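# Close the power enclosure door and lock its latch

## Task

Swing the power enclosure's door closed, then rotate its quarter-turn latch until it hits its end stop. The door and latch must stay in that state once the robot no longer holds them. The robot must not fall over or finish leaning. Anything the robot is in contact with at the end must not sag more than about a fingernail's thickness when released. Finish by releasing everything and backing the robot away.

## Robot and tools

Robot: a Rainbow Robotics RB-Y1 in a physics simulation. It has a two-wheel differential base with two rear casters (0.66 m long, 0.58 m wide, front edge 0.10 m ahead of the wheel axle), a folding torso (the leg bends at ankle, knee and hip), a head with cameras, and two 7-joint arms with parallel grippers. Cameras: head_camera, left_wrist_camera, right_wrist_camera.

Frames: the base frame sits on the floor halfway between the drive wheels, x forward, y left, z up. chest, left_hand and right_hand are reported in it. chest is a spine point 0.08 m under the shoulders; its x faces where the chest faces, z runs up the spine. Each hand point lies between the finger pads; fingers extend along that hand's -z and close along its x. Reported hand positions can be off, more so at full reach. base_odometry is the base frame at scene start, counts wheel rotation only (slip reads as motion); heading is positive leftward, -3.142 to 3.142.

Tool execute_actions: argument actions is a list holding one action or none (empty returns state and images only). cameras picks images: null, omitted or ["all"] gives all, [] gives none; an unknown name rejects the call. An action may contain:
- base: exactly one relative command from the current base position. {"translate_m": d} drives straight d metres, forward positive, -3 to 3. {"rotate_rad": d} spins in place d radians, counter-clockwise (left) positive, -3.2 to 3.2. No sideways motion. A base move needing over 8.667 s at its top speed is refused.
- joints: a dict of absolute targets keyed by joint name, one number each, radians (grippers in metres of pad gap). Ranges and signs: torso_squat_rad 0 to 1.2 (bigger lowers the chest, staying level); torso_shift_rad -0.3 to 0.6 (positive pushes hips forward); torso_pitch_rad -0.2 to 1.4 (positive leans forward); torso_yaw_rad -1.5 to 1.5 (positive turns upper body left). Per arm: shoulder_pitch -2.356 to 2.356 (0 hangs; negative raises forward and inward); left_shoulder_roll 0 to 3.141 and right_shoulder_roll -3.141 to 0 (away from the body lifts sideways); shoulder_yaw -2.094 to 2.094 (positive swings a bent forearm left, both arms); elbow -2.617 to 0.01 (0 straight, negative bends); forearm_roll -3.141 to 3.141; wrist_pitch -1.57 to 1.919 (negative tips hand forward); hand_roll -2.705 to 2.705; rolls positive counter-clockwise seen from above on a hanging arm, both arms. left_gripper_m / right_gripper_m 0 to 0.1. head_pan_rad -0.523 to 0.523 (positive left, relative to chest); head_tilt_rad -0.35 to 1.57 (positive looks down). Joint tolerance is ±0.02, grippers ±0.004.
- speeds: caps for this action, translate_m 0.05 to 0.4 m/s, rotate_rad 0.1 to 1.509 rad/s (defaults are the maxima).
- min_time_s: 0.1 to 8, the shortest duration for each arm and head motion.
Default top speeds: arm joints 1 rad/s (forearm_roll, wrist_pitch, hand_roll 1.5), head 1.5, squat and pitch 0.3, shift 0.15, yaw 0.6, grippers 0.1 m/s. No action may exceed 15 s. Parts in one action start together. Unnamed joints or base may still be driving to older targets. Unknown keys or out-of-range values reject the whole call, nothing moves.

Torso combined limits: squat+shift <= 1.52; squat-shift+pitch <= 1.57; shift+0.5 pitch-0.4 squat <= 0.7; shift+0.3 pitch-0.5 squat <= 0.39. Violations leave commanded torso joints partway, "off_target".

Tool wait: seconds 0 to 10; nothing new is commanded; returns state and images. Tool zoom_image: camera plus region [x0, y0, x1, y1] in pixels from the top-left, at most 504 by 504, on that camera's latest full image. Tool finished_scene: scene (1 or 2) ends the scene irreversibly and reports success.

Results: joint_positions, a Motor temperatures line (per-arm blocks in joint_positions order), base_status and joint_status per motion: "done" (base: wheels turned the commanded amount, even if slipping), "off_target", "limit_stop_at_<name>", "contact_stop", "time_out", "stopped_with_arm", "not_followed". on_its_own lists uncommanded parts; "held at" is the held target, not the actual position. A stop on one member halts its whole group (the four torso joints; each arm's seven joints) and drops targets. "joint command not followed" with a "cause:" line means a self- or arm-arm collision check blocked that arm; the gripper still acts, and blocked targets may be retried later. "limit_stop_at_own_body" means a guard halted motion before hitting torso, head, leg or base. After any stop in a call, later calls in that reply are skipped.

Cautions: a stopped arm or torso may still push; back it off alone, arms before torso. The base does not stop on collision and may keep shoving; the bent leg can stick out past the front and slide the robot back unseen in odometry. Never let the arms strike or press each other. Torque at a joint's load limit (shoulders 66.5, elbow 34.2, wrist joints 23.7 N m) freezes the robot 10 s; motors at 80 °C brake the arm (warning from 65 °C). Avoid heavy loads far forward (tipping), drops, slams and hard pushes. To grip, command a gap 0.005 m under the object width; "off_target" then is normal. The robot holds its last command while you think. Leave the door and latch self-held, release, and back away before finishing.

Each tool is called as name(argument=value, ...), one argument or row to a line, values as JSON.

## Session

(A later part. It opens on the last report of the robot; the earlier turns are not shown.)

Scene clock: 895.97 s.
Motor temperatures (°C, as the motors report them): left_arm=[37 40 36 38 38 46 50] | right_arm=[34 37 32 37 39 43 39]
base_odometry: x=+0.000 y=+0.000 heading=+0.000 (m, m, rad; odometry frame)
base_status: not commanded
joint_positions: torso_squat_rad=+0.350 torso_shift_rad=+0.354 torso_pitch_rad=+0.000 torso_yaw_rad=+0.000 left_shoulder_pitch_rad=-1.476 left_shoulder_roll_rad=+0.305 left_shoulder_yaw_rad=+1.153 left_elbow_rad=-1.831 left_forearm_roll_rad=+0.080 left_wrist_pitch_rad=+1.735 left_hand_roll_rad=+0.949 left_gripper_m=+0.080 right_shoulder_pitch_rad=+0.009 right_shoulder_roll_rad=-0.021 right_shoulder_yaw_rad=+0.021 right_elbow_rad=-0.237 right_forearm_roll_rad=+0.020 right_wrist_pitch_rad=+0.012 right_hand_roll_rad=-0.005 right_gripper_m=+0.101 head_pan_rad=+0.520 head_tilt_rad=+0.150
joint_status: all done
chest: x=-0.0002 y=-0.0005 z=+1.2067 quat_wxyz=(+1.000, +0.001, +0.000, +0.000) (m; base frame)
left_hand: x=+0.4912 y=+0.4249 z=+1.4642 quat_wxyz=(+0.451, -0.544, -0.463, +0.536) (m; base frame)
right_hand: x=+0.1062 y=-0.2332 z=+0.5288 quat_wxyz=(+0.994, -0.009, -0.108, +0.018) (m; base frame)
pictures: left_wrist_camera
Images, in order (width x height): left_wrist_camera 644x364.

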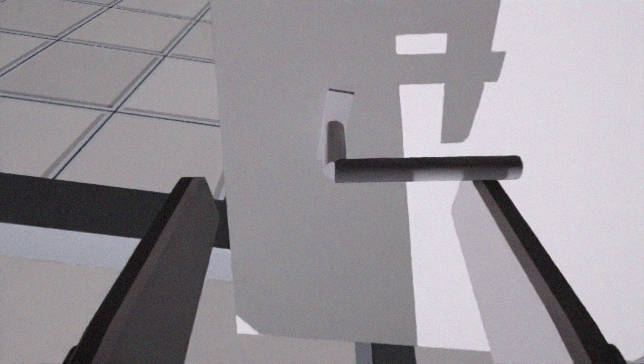

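There was no fault, but the deflection (9.5 mm) matches what the geometry would give if the lever hadn't moved at all. My estimate is that it's stuck at about −13°. It moved about 12° earlier and then met a hard obstruction, which doesn't fit simple friction. Something is physically blocking it partway, possibly the latch tongue catching on the frame. I'll ease off and inspect the door's closure.

execute_actions(
  actions=[
    {"joints": {"left_hand_roll_rad": 0.6}, "min_time_s": 1.5},
  ],
  cameras=["head_camera"],
)

Scene clock: 910.67 s.
Motor temperatures (°C, as the motors report them): left_arm=[37 40 36 39 41 54 50] | right_arm=[34 37 32 37 39 43 39]
base_odometry: x=+0.000 y=+0.000 heading=+0.000 (m, m, rad; odometry frame)
base_status: not commanded
joint_positions: torso_squat_rad=+0.350 torso_shift_rad=+0.355 torso_pitch_rad=+0.001 torso_yaw_rad=+0.000 left_shoulder_pitch_rad=-1.468 left_shoulder_roll_rad=+0.301 left_shoulder_yaw_rad=+1.157 left_elbow_rad=-1.828 left_forearm_roll_rad=+0.077 left_wrist_pitch_rad=+1.740 left_hand_roll_rad=+0.600 left_gripper_m=+0.080 right_shoulder_pitch_rad=+0.009 right_shoulder_roll_rad=-0.021 right_shoulder_yaw_rad=+0.021 right_elbow_rad=-0.237 right_forearm_roll_rad=+0.020 right_wrist_pitch_rad=+0.012 right_hand_roll_rad=-0.005 right_gripper_m=+0.101 head_pan_rad=+0.520 head_tilt_rad=+0.150
joint_status: all done
chest: x=+0.0008 y=-0.0003 z=+1.2066 quat_wxyz=(+1.000, +0.000, +0.001, +0.000) (m; base frame)
left_hand: x=+0.4954 y=+0.4249 z=+1.4556 quat_wxyz=(+0.542, -0.454, -0.543, +0.454) (m; base frame)
right_hand: x=+0.1060 y=-0.2334 z=+0.5287 quat_wxyz=(+0.994, -0.010, -0.107, +0.018) (m; base frame)
pictures: head_camera
Images, in order (width x height): head_camera 896x504.

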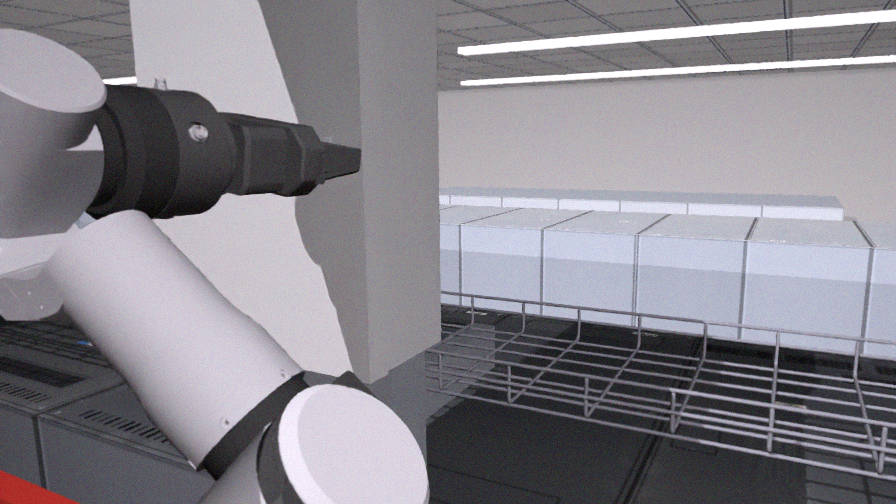

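execute_actions(
  actions=[],
  cameras=["head_camera", "left_wrist_camera"],
)

Scene clock: 922.60 s.
Motor temperatures (°C, as the motors report them): left_arm=[37 40 36 39 39 50 50] | right_arm=[34 37 32 37 39 43 39]
base_odometry: x=+0.000 y=+0.000 heading=+0.000 (m, m, rad; odometry frame)
base_status: not commanded
joint_positions: torso_squat_rad=+0.350 torso_shift_rad=+0.355 torso_pitch_rad=+0.001 torso_yaw_rad=+0.000 left_shoulder_pitch_rad=-1.468 left_shoulder_roll_rad=+0.301 left_shoulder_yaw_rad=+1.157 left_elbow_rad=-1.828 left_forearm_roll_rad=+0.077 left_wrist_pitch_rad=+1.740 left_hand_roll_rad=+0.600 left_gripper_m=+0.080 right_shoulder_pitch_rad=+0.009 right_shoulder_roll_rad=-0.021 right_shoulder_yaw_rad=+0.021 right_elbow_rad=-0.237 right_forearm_roll_rad=+0.020 right_wrist_pitch_rad=+0.012 right_hand_roll_rad=-0.005 right_gripper_m=+0.101 head_pan_rad=+0.520 head_tilt_rad=+0.150
joint_status: all done
chest: x=+0.0008 y=-0.0003 z=+1.2066 quat_wxyz=(+1.000, +0.000, +0.001, +0.000) (m; base frame)
left_hand: x=+0.4954 y=+0.4249 z=+1.4556 quat_wxyz=(+0.542, -0.454, -0.543, +0.454) (m; base frame)
right_hand: x=+0.1060 y=-0.2335 z=+0.5287 quat_wxyz=(+0.994, -0.010, -0.107, +0.018) (m; base frame)
pictures: head_camera, left_wrist_camera
Images, in order (width x height): head_camera 896x504, left_wrist_camera 644x364.

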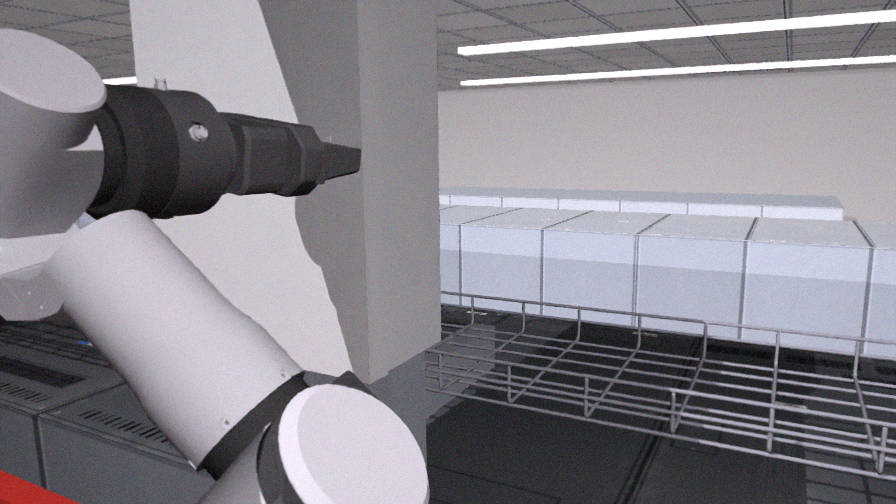

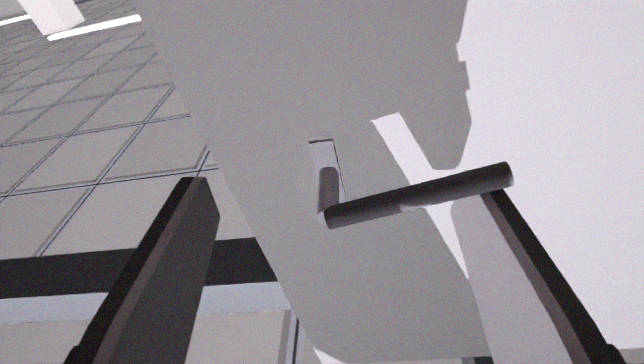

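execute_actions(
  actions=[
    {"joints": {"torso_shift_rad": 0.383}},
  ],
  cameras=["left_wrist_camera"],
)

Scene clock: 930.80 s.
Motor temperatures (°C, as the motors report them): left_arm=[37 40 36 39 39 49 50] | right_arm=[34 37 32 37 39 43 39]
base_odometry: x=+0.000 y=+0.000 heading=+0.000 (m, m, rad; odometry frame)
base_status: not commanded
joint_positions: torso_squat_rad=+0.350 torso_shift_rad=+0.382 torso_pitch_rad=+0.000 torso_yaw_rad=+0.001 left_shoulder_pitch_rad=-1.471 left_shoulder_roll_rad=+0.303 left_shoulder_yaw_rad=+1.155 left_elbow_rad=-1.831 left_forearm_roll_rad=+0.078 left_wrist_pitch_rad=+1.738 left_hand_roll_rad=+0.600 left_gripper_m=+0.080 right_shoulder_pitch_rad=+0.009 right_shoulder_roll_rad=-0.021 right_shoulder_yaw_rad=+0.021 right_elbow_rad=-0.237 right_forearm_roll_rad=+0.020 right_wrist_pitch_rad=+0.012 right_hand_roll_rad=-0.005 right_gripper_m=+0.101 head_pan_rad=+0.520 head_tilt_rad=+0.150
joint_status: all done
chest: x=+0.0169 y=-0.0004 z=+1.2001 quat_wxyz=(+1.000, +0.000, +0.000, +0.000) (m; base frame)
left_hand: x=+0.5093 y=+0.4256 z=+1.4533 quat_wxyz=(+0.539, -0.454, -0.547, +0.452) (m; base frame)
right_hand: x=+0.1234 y=-0.2333 z=+0.5223 quat_wxyz=(+0.994, -0.010, -0.108, +0.018) (m; base frame)
pictures: left_wrist_camera
Images, in order (width x height): left_wrist_camera 644x364.

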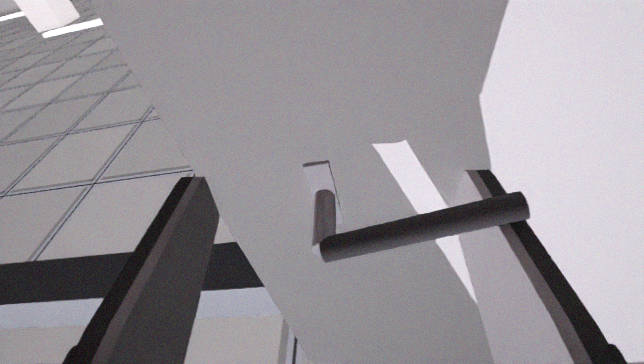

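execute_actions(
  actions=[
    {"joints": {"left_hand_roll_rad": 0.9}, "min_time_s": 6},
  ],
  cameras=["left_wrist_camera"],
)

Scene clock: 946.83 s.
Motor temperatures (°C, as the motors report them): left_arm=[36 40 36 39 39 49 50] | right_arm=[34 37 32 37 39 43 39]
TORQUE FAULT: left_wrist_pitch_rad reached its load limit. The robot stopped for 10 seconds, dropped its targets and accepts commands again. The stop added 9.4 s to the call and to motion_time.
base_odometry: x=+0.000 y=+0.000 heading=+0.000 (m, m, rad; odometry frame)
base_status: not commanded
joint_positions: torso_squat_rad=+0.350 torso_shift_rad=+0.382 torso_pitch_rad=+0.000 torso_yaw_rad=+0.000 left_shoulder_pitch_rad=-1.483 left_shoulder_roll_rad=+0.310 left_shoulder_yaw_rad=+1.149 left_elbow_rad=-1.834 left_forearm_roll_rad=+0.082 left_wrist_pitch_rad=+1.733 left_hand_roll_rad=+0.825 left_gripper_m=+0.080 right_shoulder_pitch_rad=+0.009 right_shoulder_roll_rad=-0.021 right_shoulder_yaw_rad=+0.021 right_elbow_rad=-0.237 right_forearm_roll_rad=+0.020 right_wrist_pitch_rad=+0.012 right_hand_roll_rad=-0.005 right_gripper_m=+0.101 head_pan_rad=+0.520 head_tilt_rad=+0.150
joint_status: left_hand_roll_rad torque_fault (moved +0.225 of +0.300)
on_its_own: left_hand_roll_rad is held at +0.826, not at your +0.900, since a torque_fault
chest: x=+0.0174 y=-0.0004 z=+1.2001 quat_wxyz=(+1.000, +0.000, +0.000, +0.000) (m; base frame)
left_hand: x=+0.5064 y=+0.4259 z=+1.4629 quat_wxyz=(+0.480, -0.515, -0.501, +0.504) (m; base frame)
right_hand: x=+0.1233 y=-0.2333 z=+0.5222 quat_wxyz=(+0.994, -0.010, -0.108, +0.018) (m; base frame)
pictures: left_wrist_camera
Images, in order (width x height): left_wrist_camera 644x364.

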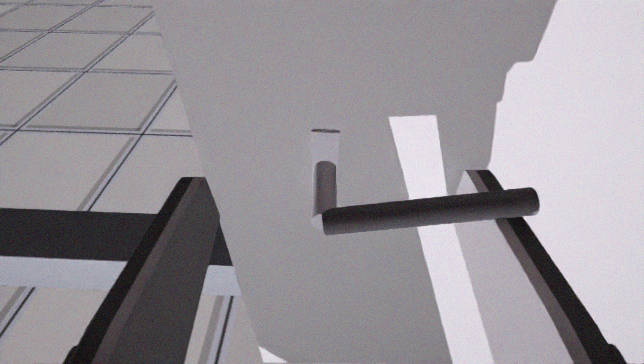

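execute_actions(
  actions=[
    {"joints": {"left_hand_roll_rad": 0.5, "left_shoulder_pitch_rad": -1.4665, "left_shoulder_roll_rad": 0.30, "left_shoulder_yaw_rad": 1.1575, "left_elbow_rad": -1.8276, "left_forearm_roll_rad": 0.077, "left_wrist_pitch_rad": 1.740, "torso_shift_rad": 0.35}, "min_time_s": 2},
  ],
  cameras=["left_wrist_camera", "head_camera"],
)

Scene clock: 950.13 s.
Motor temperatures (°C, as the motors report them): left_arm=[36 40 36 39 38 49 50] | right_arm=[34 37 32 37 39 43 39]
base_odometry: x=+0.000 y=+0.000 heading=+0.000 (m, m, rad; odometry frame)
base_status: not commanded
joint_positions: torso_squat_rad=+0.350 torso_shift_rad=+0.379 torso_pitch_rad=+0.000 torso_yaw_rad=+0.000 left_shoulder_pitch_rad=-1.486 left_shoulder_roll_rad=+0.312 left_shoulder_yaw_rad=+1.147 left_elbow_rad=-1.835 left_forearm_roll_rad=+0.083 left_wrist_pitch_rad=+1.731 left_hand_roll_rad=+0.823 left_gripper_m=+0.080 right_shoulder_pitch_rad=+0.009 right_shoulder_roll_rad=-0.021 right_shoulder_yaw_rad=+0.021 right_elbow_rad=-0.237 right_forearm_roll_rad=+0.020 right_wrist_pitch_rad=+0.012 right_hand_roll_rad=-0.005 right_gripper_m=+0.101 head_pan_rad=+0.520 head_tilt_rad=+0.150
joint_status: torso_shift_rad stopped_with_arm (moved -0.003 of -0.032); left_wrist_pitch_rad contact_stop (moved -0.001 of +0.007); left_hand_roll_rad contact_stop_at_left_wrist_pitch_rad (moved -0.002 of -0.325); the others done
on_its_own: torso_shift_rad is held at +0.379, not at your +0.350, since it stopped_with_arm; left_hand_roll_rad is held at +0.823, not at your +0.500, since a contact_stop
chest: x=+0.0153 y=-0.0002 z=+1.2009 quat_wxyz=(+1.000, +0.000, +0.000, +0.000) (m; base frame)
left_hand: x=+0.5029 y=+0.4263 z=+1.4667 quat_wxyz=(+0.479, -0.515, -0.504, +0.501) (m; base frame)
right_hand: x=+0.1213 y=-0.2335 z=+0.5231 quat_wxyz=(+0.994, -0.010, -0.108, +0.018) (m; base frame)
pictures: head_camera, left_wrist_camera
Images, in order (width x height): head_camera 896x504, left_wrist_camera 644x364.

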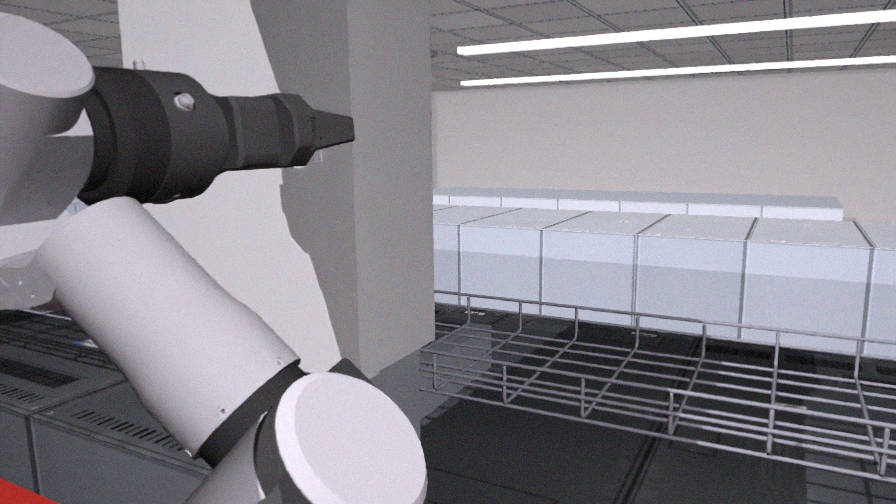

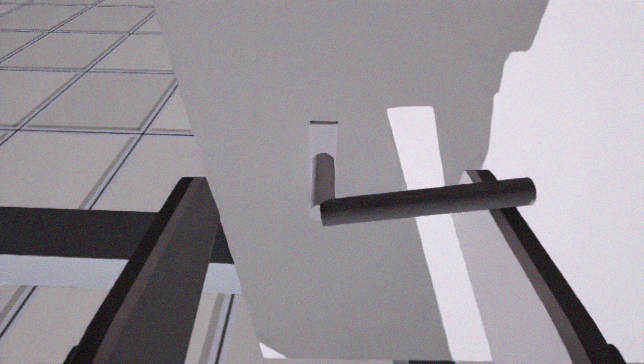

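execute_actions(
  actions=[
    {"joints": {"left_hand_roll_rad": 0.5}, "min_time_s": 1.5},
  ],
  cameras=["left_wrist_camera"],
)

Scene clock: 952.80 s.
Motor temperatures (°C, as the motors report them): left_arm=[36 40 36 39 38 48 50] | right_arm=[34 37 32 37 39 43 39]
base_odometry: x=+0.000 y=+0.000 heading=+0.000 (m, m, rad; odometry frame)
base_status: not commanded
joint_positions: torso_squat_rad=+0.350 torso_shift_rad=+0.379 torso_pitch_rad=+0.000 torso_yaw_rad=+0.000 left_shoulder_pitch_rad=-1.486 left_shoulder_roll_rad=+0.312 left_shoulder_yaw_rad=+1.147 left_elbow_rad=-1.835 left_forearm_roll_rad=+0.083 left_wrist_pitch_rad=+1.731 left_hand_roll_rad=+0.500 left_gripper_m=+0.080 right_shoulder_pitch_rad=+0.009 right_shoulder_roll_rad=-0.021 right_shoulder_yaw_rad=+0.021 right_elbow_rad=-0.237 right_forearm_roll_rad=+0.020 right_wrist_pitch_rad=+0.012 right_hand_roll_rad=-0.005 right_gripper_m=+0.101 head_pan_rad=+0.520 head_tilt_rad=+0.150
joint_status: all done
on_its_own: torso_shift_rad is held at +0.379, not at your +0.350, since it stopped_with_arm
chest: x=+0.0153 y=-0.0002 z=+1.2009 quat_wxyz=(+1.000, +0.000, +0.000, +0.000) (m; base frame)
left_hand: x=+0.5029 y=+0.4263 z=+1.4666 quat_wxyz=(+0.553, -0.428, -0.580, +0.418) (m; base frame)
right_hand: x=+0.1213 y=-0.2335 z=+0.5231 quat_wxyz=(+0.994, -0.010, -0.108, +0.018) (m; base frame)
pictures: left_wrist_camera
Images, in order (width x height): left_wrist_camera 644x364.

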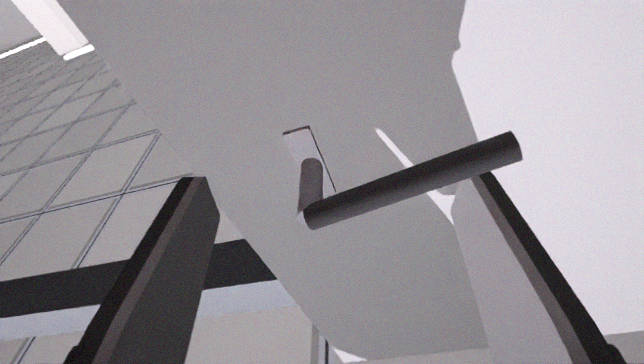

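execute_actions(
  actions=[
    {"joints": {"torso_shift_rad": 0.29}},
  ],
  cameras=["left_wrist_camera", "head_camera"],
)

Scene clock: 955.13 s.
Motor temperatures (°C, as the motors report them): left_arm=[36 40 36 39 38 48 50] | right_arm=[34 37 32 37 39 43 39]
base_odometry: x=+0.000 y=+0.000 heading=+0.000 (m, m, rad; odometry frame)
base_status: not commanded
joint_positions: torso_squat_rad=+0.350 torso_shift_rad=+0.290 torso_pitch_rad=+0.000 torso_yaw_rad=+0.000 left_shoulder_pitch_rad=-1.486 left_shoulder_roll_rad=+0.312 left_shoulder_yaw_rad=+1.148 left_elbow_rad=-1.835 left_forearm_roll_rad=+0.083 left_wrist_pitch_rad=+1.731 left_hand_roll_rad=+0.500 left_gripper_m=+0.080 right_shoulder_pitch_rad=+0.009 right_shoulder_roll_rad=-0.021 right_shoulder_yaw_rad=+0.021 right_elbow_rad=-0.237 right_forearm_roll_rad=+0.020 right_wrist_pitch_rad=+0.012 right_hand_roll_rad=-0.005 right_gripper_m=+0.101 head_pan_rad=+0.520 head_tilt_rad=+0.150
joint_status: all done
chest: x=-0.0400 y=-0.0002 z=+1.2201 quat_wxyz=(+1.000, +0.000, +0.000, +0.000) (m; base frame)
left_hand: x=+0.4476 y=+0.4263 z=+1.4858 quat_wxyz=(+0.553, -0.428, -0.580, +0.418) (m; base frame)
right_hand: x=+0.0661 y=-0.2335 z=+0.5423 quat_wxyz=(+0.994, -0.010, -0.108, +0.018) (m; base frame)
pictures: head_camera, left_wrist_camera
Images, in order (width x height): head_camera 896x504, left_wrist_camera 644x364.

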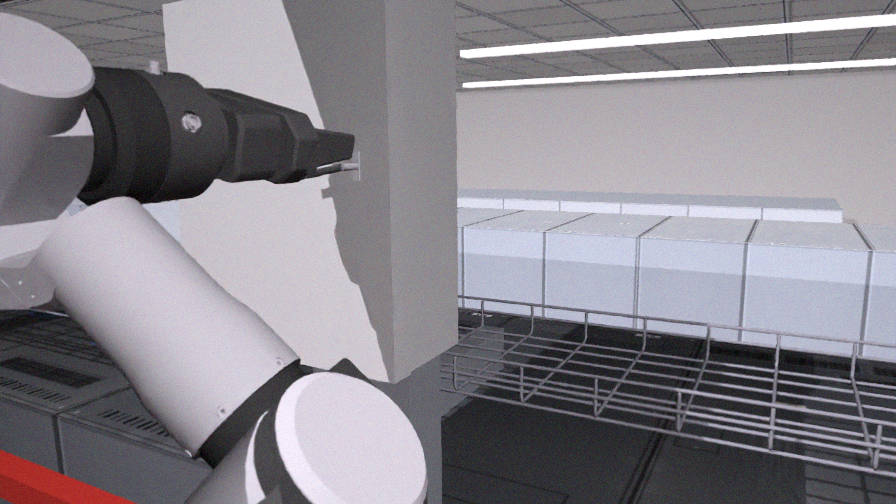

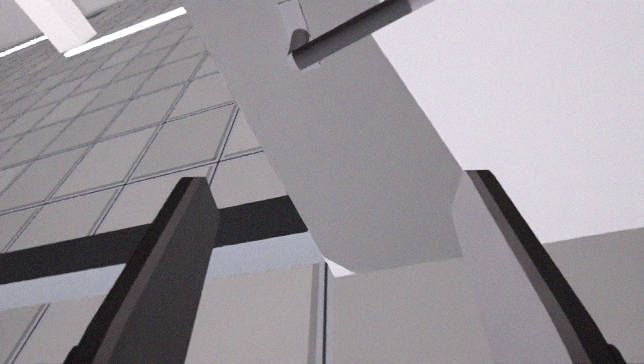

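zoom_image(
  camera="head_camera",
  region=[260, 80, 480, 260],
)

Region (260, 80, 480, 260) of head_camera's 896x504 image, scaled by 2.291, with more detail than that image has; it fills the top 412 rows of this view, and the rest is white.

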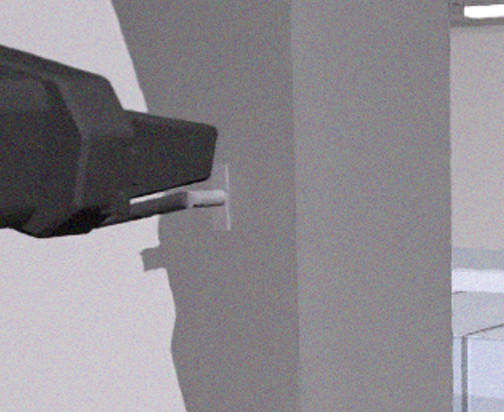

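execute_actions(
  actions=[
    {"joints": {"left_hand_roll_rad": 1.5, "left_shoulder_pitch_rad": -1.4665, "left_shoulder_roll_rad": 0.30, "left_shoulder_yaw_rad": 1.1575, "left_elbow_rad": -1.8276, "left_forearm_roll_rad": 0.077, "left_wrist_pitch_rad": 1.740}},
  ],
  cameras=["left_wrist_camera"],
)

execute_actions(
  actions=[
    {"joints": {"torso_shift_rad": 0.352}},
  ],
  cameras=["left_wrist_camera"],
)

Scene clock: 978.73 s.
Motor temperatures (°C, as the motors report them): left_arm=[37 40 36 38 37 45 50] | right_arm=[34 37 32 37 39 43 39]
base_odometry: x=+0.000 y=+0.000 heading=+0.000 (m, m, rad; odometry frame)
base_status: not commanded
joint_positions: torso_squat_rad=+0.350 torso_shift_rad=+0.290 torso_pitch_rad=+0.000 torso_yaw_rad=+0.000 left_shoulder_pitch_rad=-1.467 left_shoulder_roll_rad=+0.300 left_shoulder_yaw_rad=+1.157 left_elbow_rad=-1.828 left_forearm_roll_rad=+0.077 left_wrist_pitch_rad=+1.740 left_hand_roll_rad=+1.500 left_gripper_m=+0.080 right_shoulder_pitch_rad=+0.009 right_shoulder_roll_rad=-0.021 right_shoulder_yaw_rad=+0.021 right_elbow_rad=-0.237 right_forearm_roll_rad=+0.020 right_wrist_pitch_rad=+0.012 right_hand_roll_rad=-0.005 right_gripper_m=+0.101 head_pan_rad=+0.520 head_tilt_rad=+0.150
joint_status: all done
chest: x=-0.0400 y=-0.0002 z=+1.2201 quat_wxyz=(+1.000, +0.000, +0.000, +0.000) (m; base frame)
left_hand: x=+0.4544 y=+0.4250 z=+1.4691 quat_wxyz=(+0.290, -0.645, -0.291, +0.644) (m; base frame)
right_hand: x=+0.0661 y=-0.2335 z=+0.5424 quat_wxyz=(+0.994, -0.010, -0.108, +0.018) (m; base frame)
pictures: left_wrist_camera
Images, in order (width x height): left_wrist_camera 644x364.

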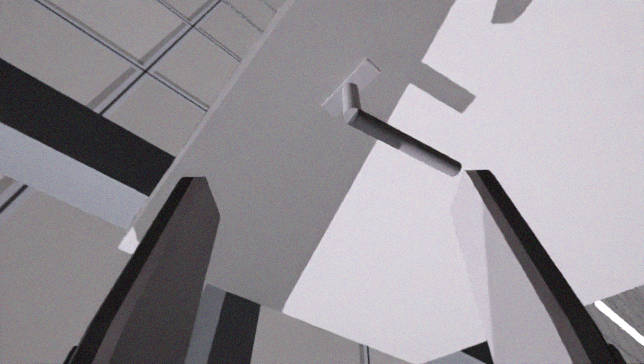

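Scene clock: 979.93 s.
Motor temperatures (°C, as the motors report them): left_arm=[37 40 36 38 37 45 50] | right_arm=[34 37 32 37 39 43 39]
base_odometry: x=+0.000 y=+0.000 heading=+0.000 (m, m, rad; odometry frame)
base_status: not commanded
joint_positions: torso_squat_rad=+0.350 torso_shift_rad=+0.352 torso_pitch_rad=+0.000 torso_yaw_rad=+0.000 left_shoulder_pitch_rad=-1.467 left_shoulder_roll_rad=+0.300 left_shoulder_yaw_rad=+1.157 left_elbow_rad=-1.828 left_forearm_roll_rad=+0.077 left_wrist_pitch_rad=+1.740 left_hand_roll_rad=+1.500 left_gripper_m=+0.080 right_shoulder_pitch_rad=+0.009 right_shoulder_roll_rad=-0.021 right_shoulder_yaw_rad=+0.021 right_elbow_rad=-0.237 right_forearm_roll_rad=+0.020 right_wrist_pitch_rad=+0.012 right_hand_roll_rad=-0.005 right_gripper_m=+0.101 head_pan_rad=+0.520 head_tilt_rad=+0.150
joint_status: all done
chest: x=-0.0012 y=-0.0002 z=+1.2072 quat_wxyz=(+1.000, +0.000, +0.000, +0.000) (m; base frame)
left_hand: x=+0.4933 y=+0.4250 z=+1.4561 quat_wxyz=(+0.290, -0.645, -0.291, +0.644) (m; base frame)
right_hand: x=+0.1047 y=-0.2335 z=+0.5295 quat_wxyz=(+0.994, -0.010, -0.108, +0.018) (m; base frame)
pictures: left_wrist_camera
Images, in order (width x height): left_wrist_camera 644x364.

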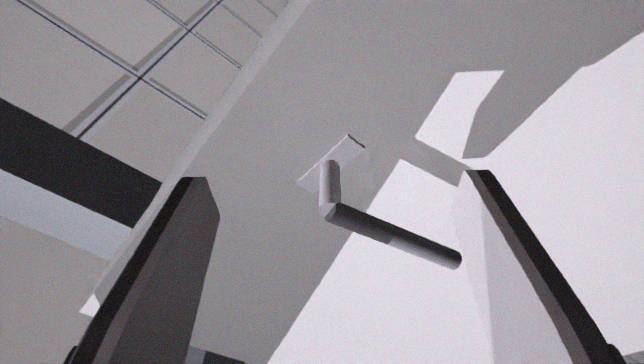

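execute_actions(
  actions=[
    {"joints": {"left_hand_roll_rad": 1.27}, "min_time_s": 3},
  ],
  cameras=["left_wrist_camera"],
)

Scene clock: 985.67 s.
Motor temperatures (°C, as the motors report them): left_arm=[37 40 36 38 37 44 50] | right_arm=[34 37 32 37 39 43 39]
base_odometry: x=+0.000 y=+0.000 heading=+0.000 (m, m, rad; odometry frame)
base_status: not commanded
joint_positions: torso_squat_rad=+0.350 torso_shift_rad=+0.352 torso_pitch_rad=+0.000 torso_yaw_rad=+0.000 left_shoulder_pitch_rad=-1.467 left_shoulder_roll_rad=+0.300 left_shoulder_yaw_rad=+1.157 left_elbow_rad=-1.828 left_forearm_roll_rad=+0.077 left_wrist_pitch_rad=+1.740 left_hand_roll_rad=+1.270 left_gripper_m=+0.080 right_shoulder_pitch_rad=+0.009 right_shoulder_roll_rad=-0.021 right_shoulder_yaw_rad=+0.021 right_elbow_rad=-0.237 right_forearm_roll_rad=+0.020 right_wrist_pitch_rad=+0.012 right_hand_roll_rad=-0.005 right_gripper_m=+0.101 head_pan_rad=+0.520 head_tilt_rad=+0.150
joint_status: all done
chest: x=-0.0012 y=-0.0002 z=+1.2072 quat_wxyz=(+1.000, +0.000, +0.000, +0.000) (m; base frame)
left_hand: x=+0.4934 y=+0.4250 z=+1.4558 quat_wxyz=(+0.363, -0.607, -0.363, +0.607) (m; base frame)
right_hand: x=+0.1047 y=-0.2335 z=+0.5295 quat_wxyz=(+0.994, -0.010, -0.108, +0.018) (m; base frame)
pictures: left_wrist_camera
Images, in order (width x height): left_wrist_camera 644x364.

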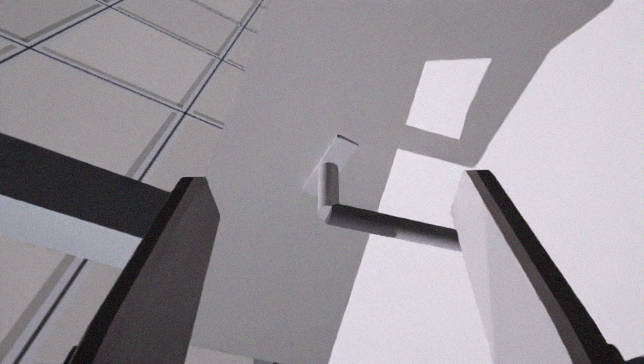

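execute_actions(
  actions=[
    {"joints": {"left_hand_roll_rad": 1.17}, "min_time_s": 4},
  ],
  cameras=["left_wrist_camera"],
)

Scene clock: 991.83 s.
Motor temperatures (°C, as the motors report them): left_arm=[37 40 36 38 37 44 50] | right_arm=[34 37 32 37 39 43 39]
base_odometry: x=+0.000 y=+0.000 heading=+0.000 (m, m, rad; odometry frame)
base_status: not commanded
joint_positions: torso_squat_rad=+0.350 torso_shift_rad=+0.352 torso_pitch_rad=+0.000 torso_yaw_rad=+0.000 left_shoulder_pitch_rad=-1.464 left_shoulder_roll_rad=+0.299 left_shoulder_yaw_rad=+1.159 left_elbow_rad=-1.827 left_forearm_roll_rad=+0.076 left_wrist_pitch_rad=+1.742 left_hand_roll_rad=+1.171 left_gripper_m=+0.080 right_shoulder_pitch_rad=+0.009 right_shoulder_roll_rad=-0.021 right_shoulder_yaw_rad=+0.021 right_elbow_rad=-0.237 right_forearm_roll_rad=+0.020 right_wrist_pitch_rad=+0.012 right_hand_roll_rad=-0.005 right_gripper_m=+0.101 head_pan_rad=+0.520 head_tilt_rad=+0.150
joint_status: all done
chest: x=-0.0012 y=-0.0001 z=+1.2072 quat_wxyz=(+1.000, +0.000, +0.000, +0.000) (m; base frame)
left_hand: x=+0.4941 y=+0.4250 z=+1.4534 quat_wxyz=(+0.393, -0.587, -0.391, +0.590) (m; base frame)
right_hand: x=+0.1047 y=-0.2336 z=+0.5295 quat_wxyz=(+0.994, -0.010, -0.108, +0.018) (m; base frame)
pictures: left_wrist_camera
Images, in order (width x height): left_wrist_camera 644x364.

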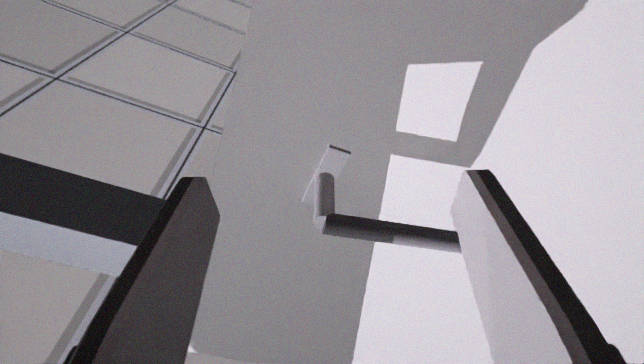

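execute_actions(
  actions=[
    {"joints": {"left_hand_roll_rad": 1.10}, "min_time_s": 4},
  ],
  cameras=["left_wrist_camera"],
)

Scene clock: 997.70 s.
Motor temperatures (°C, as the motors report them): left_arm=[37 40 36 38 38 46 50] | right_arm=[34 37 32 37 39 43 39]
base_odometry: x=+0.000 y=+0.000 heading=+0.000 (m, m, rad; odometry frame)
base_status: not commanded
joint_positions: torso_squat_rad=+0.350 torso_shift_rad=+0.352 torso_pitch_rad=+0.001 torso_yaw_rad=+0.000 left_shoulder_pitch_rad=-1.462 left_shoulder_roll_rad=+0.297 left_shoulder_yaw_rad=+1.159 left_elbow_rad=-1.826 left_forearm_roll_rad=+0.076 left_wrist_pitch_rad=+1.743 left_hand_roll_rad=+1.101 left_gripper_m=+0.080 right_shoulder_pitch_rad=+0.009 right_shoulder_roll_rad=-0.021 right_shoulder_yaw_rad=+0.021 right_elbow_rad=-0.237 right_forearm_roll_rad=+0.020 right_wrist_pitch_rad=+0.012 right_hand_roll_rad=-0.005 right_gripper_m=+0.101 head_pan_rad=+0.520 head_tilt_rad=+0.150
joint_status: all done
chest: x=-0.0009 y=+0.0000 z=+1.2072 quat_wxyz=(+1.000, +0.000, +0.000, +0.000) (m; base frame)
left_hand: x=+0.4952 y=+0.4247 z=+1.4515 quat_wxyz=(+0.414, -0.573, -0.409, +0.577) (m; base frame)
right_hand: x=+0.1046 y=-0.2336 z=+0.5295 quat_wxyz=(+0.994, -0.010, -0.108, +0.018) (m; base frame)
pictures: left_wrist_camera
Images, in order (width x height): left_wrist_camera 644x364.

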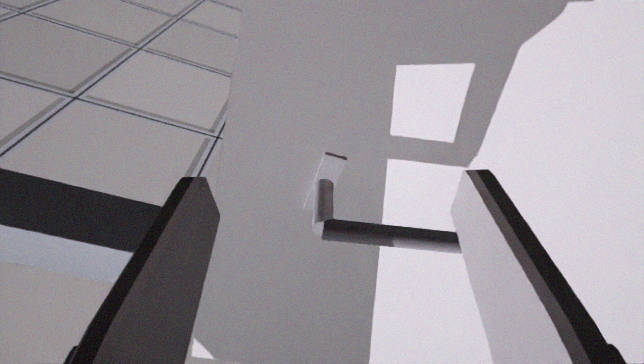

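execute_actions(
  actions=[
    {"joints": {"left_hand_roll_rad": 1.45}, "min_time_s": 1.5},
  ],
  cameras=["left_wrist_camera"],
)

Scene clock: 1001.10 s.
Motor temperatures (°C, as the motors report them): left_arm=[37 40 36 38 38 46 50] | right_arm=[34 37 32 37 39 43 39]
base_odometry: x=+0.000 y=+0.000 heading=+0.000 (m, m, rad; odometry frame)
base_status: not commanded
joint_positions: torso_squat_rad=+0.350 torso_shift_rad=+0.352 torso_pitch_rad=+0.000 torso_yaw_rad=+0.000 left_shoulder_pitch_rad=-1.466 left_shoulder_roll_rad=+0.300 left_shoulder_yaw_rad=+1.158 left_elbow_rad=-1.827 left_forearm_roll_rad=+0.077 left_wrist_pitch_rad=+1.740 left_hand_roll_rad=+1.450 left_gripper_m=+0.080 right_shoulder_pitch_rad=+0.009 right_shoulder_roll_rad=-0.021 right_shoulder_yaw_rad=+0.021 right_elbow_rad=-0.237 right_forearm_roll_rad=+0.020 right_wrist_pitch_rad=+0.012 right_hand_roll_rad=-0.005 right_gripper_m=+0.101 head_pan_rad=+0.520 head_tilt_rad=+0.150
joint_status: all done
chest: x=-0.0011 y=-0.0001 z=+1.2072 quat_wxyz=(+1.000, +0.000, +0.000, +0.000) (m; base frame)
left_hand: x=+0.4937 y=+0.4250 z=+1.4554 quat_wxyz=(+0.307, -0.637, -0.307, +0.637) (m; base frame)
right_hand: x=+0.1047 y=-0.2335 z=+0.5295 quat_wxyz=(+0.994, -0.010, -0.108, +0.018) (m; base frame)
pictures: left_wrist_camera
Images, in order (width x height): left_wrist_camera 644x364.

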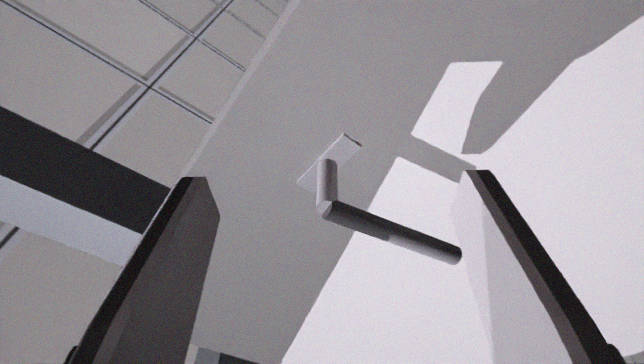

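execute_actions(
  actions=[
    {"joints": {"left_hand_roll_rad": 2.346}},
  ],
  cameras=["left_wrist_camera"],
)

Scene clock: 1065.77 s.
Motor temperatures (°C, as the motors report them): left_arm=[37 40 36 38 37 43 50] | right_arm=[34 37 32 37 39 43 39]
base_odometry: x=+0.000 y=+0.000 heading=+0.000 (m, m, rad; odometry frame)
base_status: not commanded
joint_positions: torso_squat_rad=+0.350 torso_shift_rad=+0.352 torso_pitch_rad=+0.000 torso_yaw_rad=+0.000 left_shoulder_pitch_rad=-1.466 left_shoulder_roll_rad=+0.300 left_shoulder_yaw_rad=+1.158 left_elbow_rad=-1.827 left_forearm_roll_rad=+0.077 left_wrist_pitch_rad=+1.740 left_hand_roll_rad=+2.346 left_gripper_m=+0.080 right_shoulder_pitch_rad=+0.009 right_shoulder_roll_rad=-0.021 right_shoulder_yaw_rad=+0.021 right_elbow_rad=-0.237 right_forearm_roll_rad=+0.020 right_wrist_pitch_rad=+0.012 right_hand_roll_rad=-0.005 right_gripper_m=+0.101 head_pan_rad=+0.520 head_tilt_rad=+0.150
joint_status: all done
chest: x=-0.0011 y=-0.0001 z=+1.2072 quat_wxyz=(+1.000, +0.000, +0.000, +0.000) (m; base frame)
left_hand: x=+0.4937 y=+0.4250 z=+1.4554 quat_wxyz=(+0.000, -0.707, +0.000, +0.707) (m; base frame)
right_hand: x=+0.1047 y=-0.2335 z=+0.5295 quat_wxyz=(+0.994, -0.010, -0.108, +0.018) (m; base frame)
pictures: left_wrist_camera
Images, in order (width x height): left_wrist_camera 644x364.

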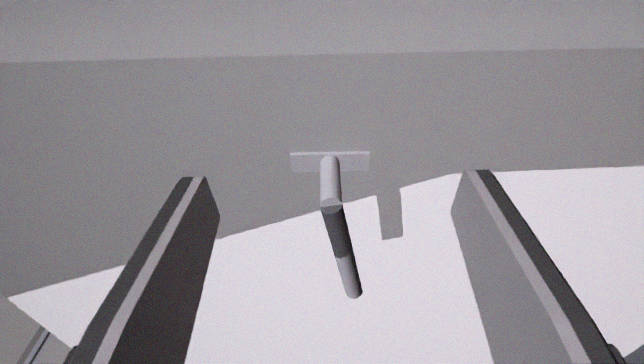

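zoom_image(
  camera="left_wrist_camera",
  region=[160, 0, 500, 190],
)

Region (160, 0, 500, 190) of left_wrist_camera's 644x364 image, scaled by 1.482, with more detail than that image has; it fills the top 282 rows of this view, and the rest is white.

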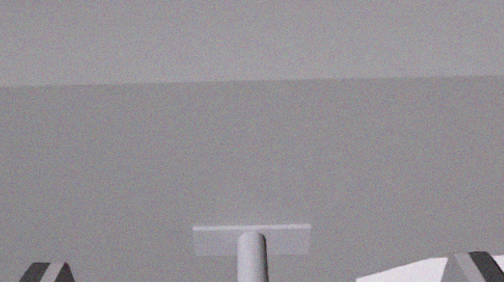

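execute_actions(
  actions=[
    {"joints": {"torso_shift_rad": 0.378}},
  ],
  cameras=[],
)

Scene clock: 1070.73 s.
Motor temperatures (°C, as the motors report them): left_arm=[37 40 36 38 37 43 50] | right_arm=[34 37 32 37 39 43 39]
base_odometry: x=+0.000 y=+0.000 heading=+0.000 (m, m, rad; odometry frame)
base_status: not commanded
joint_positions: torso_squat_rad=+0.350 torso_shift_rad=+0.378 torso_pitch_rad=+0.000 torso_yaw_rad=+0.000 left_shoulder_pitch_rad=-1.467 left_shoulder_roll_rad=+0.300 left_shoulder_yaw_rad=+1.158 left_elbow_rad=-1.828 left_forearm_roll_rad=+0.077 left_wrist_pitch_rad=+1.740 left_hand_roll_rad=+2.346 left_gripper_m=+0.080 right_shoulder_pitch_rad=+0.009 right_shoulder_roll_rad=-0.021 right_shoulder_yaw_rad=+0.021 right_elbow_rad=-0.237 right_forearm_roll_rad=+0.020 right_wrist_pitch_rad=+0.012 right_hand_roll_rad=-0.005 right_gripper_m=+0.101 head_pan_rad=+0.520 head_tilt_rad=+0.150
joint_status: all done
chest: x=+0.0145 y=-0.0001 z=+1.2011 quat_wxyz=(+1.000, +0.000, +0.000, +0.000) (m; base frame)
left_hand: x=+0.5089 y=+0.4251 z=+1.4499 quat_wxyz=(+0.000, -0.707, -0.001, +0.707) (m; base frame)
right_hand: x=+0.1207 y=-0.2335 z=+0.5235 quat_wxyz=(+0.994, -0.010, -0.108, +0.018) (m; base frame)
pictures: none
No camera images: the call's "cameras" was empty. Leave "cameras" out to get every camera's image.

execute_actions(
  actions=[
    {"joints": {"torso_shift_rad": 0.386}},
  ],
  cameras=[],
)

Scene clock: 1072.70 s.
Motor temperatures (°C, as the motors report them): left_arm=[37 40 36 38 37 43 50] | right_arm=[34 37 32 37 39 43 39]
base_odometry: x=+0.000 y=+0.000 heading=+0.000 (m, m, rad; odometry frame)
base_status: not commanded
joint_positions: torso_squat_rad=+0.350 torso_shift_rad=+0.386 torso_pitch_rad=+0.000 torso_yaw_rad=+0.001 left_shoulder_pitch_rad=-1.467 left_shoulder_roll_rad=+0.300 left_shoulder_yaw_rad=+1.158 left_elbow_rad=-1.828 left_forearm_roll_rad=+0.077 left_wrist_pitch_rad=+1.740 left_hand_roll_rad=+2.346 left_gripper_m=+0.080 right_shoulder_pitch_rad=+0.009 right_shoulder_roll_rad=-0.021 right_shoulder_yaw_rad=+0.021 right_elbow_rad=-0.237 right_forearm_roll_rad=+0.020 right_wrist_pitch_rad=+0.012 right_hand_roll_rad=-0.005 right_gripper_m=+0.101 head_pan_rad=+0.520 head_tilt_rad=+0.150
joint_status: all done
chest: x=+0.0192 y=-0.0001 z=+1.1992 quat_wxyz=(+1.000, +0.000, +0.000, +0.000) (m; base frame)
left_hand: x=+0.5133 y=+0.4253 z=+1.4483 quat_wxyz=(+0.000, -0.708, -0.001, +0.707) (m; base frame)
right_hand: x=+0.1257 y=-0.2335 z=+0.5216 quat_wxyz=(+0.994, -0.010, -0.108, +0.018) (m; base frame)
pictures: none
No camera images: the call's "cameras" was empty. Leave "cameras" out to get every camera's image.

execute_actions(
  actions=[
    {"joints": {"torso_shift_rad": 0.394}},
  ],
  cameras=["left_wrist_camera"],
)

Scene clock: 1075.00 s.
Motor temperatures (°C, as the motors report them): left_arm=[37 40 36 38 37 43 50] | right_arm=[34 37 32 37 39 43 39]
base_odometry: x=+0.000 y=+0.000 heading=+0.000 (m, m, rad; odometry frame)
base_status: not commanded
joint_positions: torso_squat_rad=+0.350 torso_shift_rad=+0.393 torso_pitch_rad=-0.002 torso_yaw_rad=+0.001 left_shoulder_pitch_rad=-1.467 left_shoulder_roll_rad=+0.301 left_shoulder_yaw_rad=+1.158 left_elbow_rad=-1.830 left_forearm_roll_rad=+0.077 left_wrist_pitch_rad=+1.741 left_hand_roll_rad=+2.346 left_gripper_m=+0.079 right_shoulder_pitch_rad=+0.009 right_shoulder_roll_rad=-0.021 right_shoulder_yaw_rad=+0.021 right_elbow_rad=-0.237 right_forearm_roll_rad=+0.020 right_wrist_pitch_rad=+0.012 right_hand_roll_rad=-0.005 right_gripper_m=+0.101 head_pan_rad=+0.520 head_tilt_rad=+0.150
joint_status: all done
chest: x=+0.0229 y=-0.0003 z=+1.1974 quat_wxyz=(+1.000, +0.000, -0.001, +0.000) (m; base frame)
left_hand: x=+0.5156 y=+0.4258 z=+1.4479 quat_wxyz=(+0.000, -0.709, -0.002, +0.705) (m; base frame)
right_hand: x=+0.1308 y=-0.2334 z=+0.5199 quat_wxyz=(+0.994, -0.010, -0.109, +0.018) (m; base frame)
pictures: left_wrist_camera
Images, in order (width x height): left_wrist_camera 644x364.

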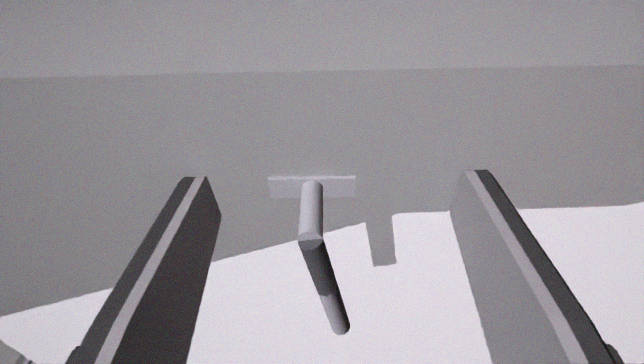

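execute_actions(
  actions=[
    {"joints": {"torso_shift_rad": 0.401}},
  ],
  cameras=[],
)

Scene clock: 1078.00 s.
Motor temperatures (°C, as the motors report them): left_arm=[37 40 36 38 37 43 50] | right_arm=[34 37 32 37 39 43 39]
base_odometry: x=+0.000 y=+0.000 heading=+0.001 (m, m, rad; odometry frame)
base_status: not commanded
joint_positions: torso_squat_rad=+0.350 torso_shift_rad=+0.399 torso_pitch_rad=-0.004 torso_yaw_rad=+0.001 left_shoulder_pitch_rad=-1.467 left_shoulder_roll_rad=+0.302 left_shoulder_yaw_rad=+1.158 left_elbow_rad=-1.832 left_forearm_roll_rad=+0.078 left_wrist_pitch_rad=+1.741 left_hand_roll_rad=+2.346 left_gripper_m=+0.079 right_shoulder_pitch_rad=+0.009 right_shoulder_roll_rad=-0.021 right_shoulder_yaw_rad=+0.021 right_elbow_rad=-0.237 right_forearm_roll_rad=+0.020 right_wrist_pitch_rad=+0.012 right_hand_roll_rad=-0.005 right_gripper_m=+0.101 head_pan_rad=+0.520 head_tilt_rad=+0.150
joint_status: all done
chest: x=+0.0261 y=-0.0004 z=+1.1958 quat_wxyz=(+1.000, +0.000, -0.002, +0.001) (m; base frame)
left_hand: x=+0.5176 y=+0.4262 z=+1.4477 quat_wxyz=(-0.001, -0.710, -0.003, +0.704) (m; base frame)
right_hand: x=+0.1352 y=-0.2334 z=+0.5184 quat_wxyz=(+0.994, -0.010, -0.110, +0.018) (m; base frame)
pictures: none
No camera images: the call's "cameras" was empty. Leave "cameras" out to get every camera's image.

execute_actions(
  actions=[],
  cameras=["left_wrist_camera", "head_camera"],
)

Scene clock: 1079.47 s.
Motor temperatures (°C, as the motors report them): left_arm=[37 40 36 38 37 43 50] | right_arm=[34 37 32 37 39 43 39]
base_odometry: x=+0.000 y=+0.000 heading=+0.001 (m, m, rad; odometry frame)
base_status: not commanded
joint_positions: torso_squat_rad=+0.350 torso_shift_rad=+0.399 torso_pitch_rad=-0.004 torso_yaw_rad=+0.001 left_shoulder_pitch_rad=-1.467 left_shoulder_roll_rad=+0.302 left_shoulder_yaw_rad=+1.158 left_elbow_rad=-1.832 left_forearm_roll_rad=+0.078 left_wrist_pitch_rad=+1.741 left_hand_roll_rad=+2.346 left_gripper_m=+0.079 right_shoulder_pitch_rad=+0.009 right_shoulder_roll_rad=-0.021 right_shoulder_yaw_rad=+0.021 right_elbow_rad=-0.237 right_forearm_roll_rad=+0.020 right_wrist_pitch_rad=+0.012 right_hand_roll_rad=-0.005 right_gripper_m=+0.101 head_pan_rad=+0.520 head_tilt_rad=+0.150
joint_status: all done
chest: x=+0.0261 y=-0.0004 z=+1.1958 quat_wxyz=(+1.000, +0.000, -0.002, +0.001) (m; base frame)
left_hand: x=+0.5176 y=+0.4262 z=+1.4477 quat_wxyz=(-0.001, -0.710, -0.003, +0.704) (m; base frame)
right_hand: x=+0.1352 y=-0.2334 z=+0.5184 quat_wxyz=(+0.994, -0.010, -0.110, +0.018) (m; base frame)
pictures: head_camera, left_wrist_camera
Images, in order (width x height): head_camera 896x504, left_wrist_camera 644x364.

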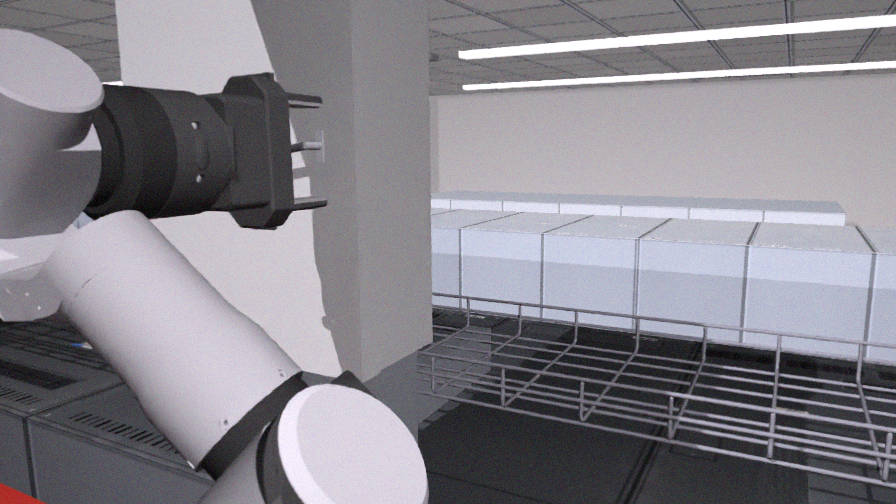

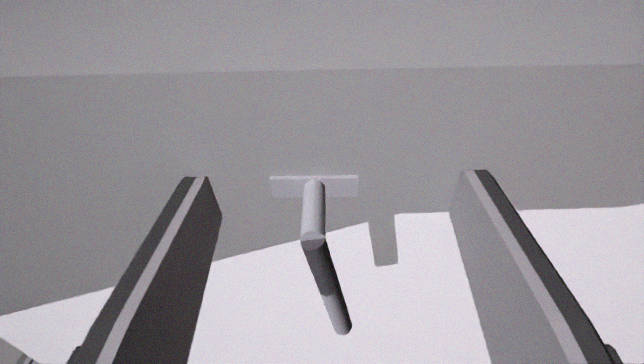

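execute_actions(
  actions=[
    {"joints": {"torso_shift_rad": 0.355}},
  ],
  cameras=[],
)

Scene clock: 1096.83 s.
Motor temperatures (°C, as the motors report them): left_arm=[37 40 36 40 36 44 50] | right_arm=[34 37 32 37 39 43 39]
base_odometry: x=+0.000 y=+0.000 heading=+0.000 (m, m, rad; odometry frame)
base_status: not commanded
joint_positions: torso_squat_rad=+0.350 torso_shift_rad=+0.355 torso_pitch_rad=+0.000 torso_yaw_rad=+0.000 left_shoulder_pitch_rad=-1.467 left_shoulder_roll_rad=+0.300 left_shoulder_yaw_rad=+1.158 left_elbow_rad=-1.828 left_forearm_roll_rad=+0.077 left_wrist_pitch_rad=+1.740 left_hand_roll_rad=+2.346 left_gripper_m=+0.080 right_shoulder_pitch_rad=+0.009 right_shoulder_roll_rad=-0.021 right_shoulder_yaw_rad=+0.021 right_elbow_rad=-0.237 right_forearm_roll_rad=+0.020 right_wrist_pitch_rad=+0.012 right_hand_roll_rad=-0.005 right_gripper_m=+0.101 head_pan_rad=+0.520 head_tilt_rad=+0.150
joint_status: all done
chest: x=+0.0005 y=-0.0002 z=+1.2065 quat_wxyz=(+1.000, +0.000, +0.000, +0.000) (m; base frame)
left_hand: x=+0.4948 y=+0.4251 z=+1.4556 quat_wxyz=(+0.000, -0.708, -0.001, +0.707) (m; base frame)
right_hand: x=+0.1067 y=-0.2335 z=+0.5288 quat_wxyz=(+0.994, -0.010, -0.108, +0.018) (m; base frame)
pictures: none
No camera images: the call's "cameras" was empty. Leave "cameras" out to get every camera's image.

execute_actions(
  actions=[
    {"joints": {"left_hand_roll_rad": 2.54, "left_gripper_m": 0.0}, "min_time_s": 1.5},
  ],
  cameras=["left_wrist_camera"],
)

Scene clock: 1100.40 s.
Motor temperatures (°C, as the motors report them): left_arm=[37 40 36 39 36 44 50] | right_arm=[34 37 32 37 39 43 39]
base_odometry: x=+0.000 y=+0.000 heading=+0.000 (m, m, rad; odometry frame)
base_status: not commanded
joint_positions: torso_squat_rad=+0.350 torso_shift_rad=+0.355 torso_pitch_rad=+0.000 torso_yaw_rad=+0.000 left_shoulder_pitch_rad=-1.467 left_shoulder_roll_rad=+0.300 left_shoulder_yaw_rad=+1.158 left_elbow_rad=-1.828 left_forearm_roll_rad=+0.077 left_wrist_pitch_rad=+1.740 left_hand_roll_rad=+2.540 left_gripper_m=+0.005 right_shoulder_pitch_rad=+0.009 right_shoulder_roll_rad=-0.021 right_shoulder_yaw_rad=+0.021 right_elbow_rad=-0.237 right_forearm_roll_rad=+0.020 right_wrist_pitch_rad=+0.012 right_hand_roll_rad=-0.005 right_gripper_m=+0.101 head_pan_rad=+0.520 head_tilt_rad=+0.150
joint_status: left_gripper_m off_target (ended at +0.005, target +0.000); the others done
chest: x=+0.0005 y=-0.0002 z=+1.2065 quat_wxyz=(+1.000, +0.000, +0.000, +0.000) (m; base frame)
left_hand: x=+0.4948 y=+0.4251 z=+1.4555 quat_wxyz=(-0.068, -0.704, +0.068, +0.703) (m; base frame)
right_hand: x=+0.1067 y=-0.2335 z=+0.5288 quat_wxyz=(+0.994, -0.010, -0.108, +0.018) (m; base frame)
pictures: left_wrist_camera
Images, in order (width x height): left_wrist_camera 644x364.

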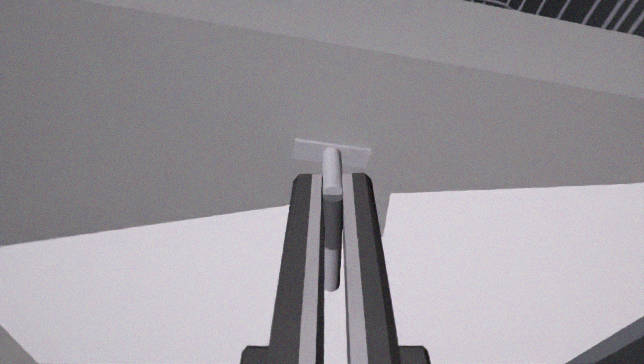

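execute_actions(
  actions=[
    {"joints": {"torso_shift_rad": 0.335}},
  ],
  cameras=["left_wrist_camera"],
)

Scene clock: 1102.83 s.
Motor temperatures (°C, as the motors report them): left_arm=[37 40 36 39 36 44 50] | right_arm=[34 37 32 37 39 43 39]
base_odometry: x=+0.000 y=+0.000 heading=+0.000 (m, m, rad; odometry frame)
base_status: not commanded
joint_positions: torso_squat_rad=+0.350 torso_shift_rad=+0.336 torso_pitch_rad=+0.001 torso_yaw_rad=+0.000 left_shoulder_pitch_rad=-1.465 left_shoulder_roll_rad=+0.300 left_shoulder_yaw_rad=+1.158 left_elbow_rad=-1.826 left_forearm_roll_rad=+0.076 left_wrist_pitch_rad=+1.740 left_hand_roll_rad=+2.540 left_gripper_m=+0.005 right_shoulder_pitch_rad=+0.009 right_shoulder_roll_rad=-0.021 right_shoulder_yaw_rad=+0.021 right_elbow_rad=-0.237 right_forearm_roll_rad=+0.020 right_wrist_pitch_rad=+0.012 right_hand_roll_rad=-0.005 right_gripper_m=+0.101 head_pan_rad=+0.520 head_tilt_rad=+0.150
joint_status: all done
chest: x=-0.0109 y=+0.0001 z=+1.2109 quat_wxyz=(+1.000, +0.000, +0.001, +0.000) (m; base frame)
left_hand: x=+0.4845 y=+0.4257 z=+1.4572 quat_wxyz=(-0.069, -0.702, +0.068, +0.705) (m; base frame)
right_hand: x=+0.0942 y=-0.2335 z=+0.5331 quat_wxyz=(+0.994, -0.010, -0.107, +0.018) (m; base frame)
pictures: left_wrist_camera
Images, in order (width x height): left_wrist_camera 644x364.

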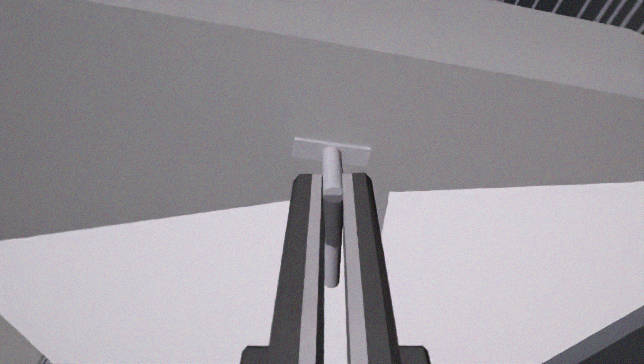

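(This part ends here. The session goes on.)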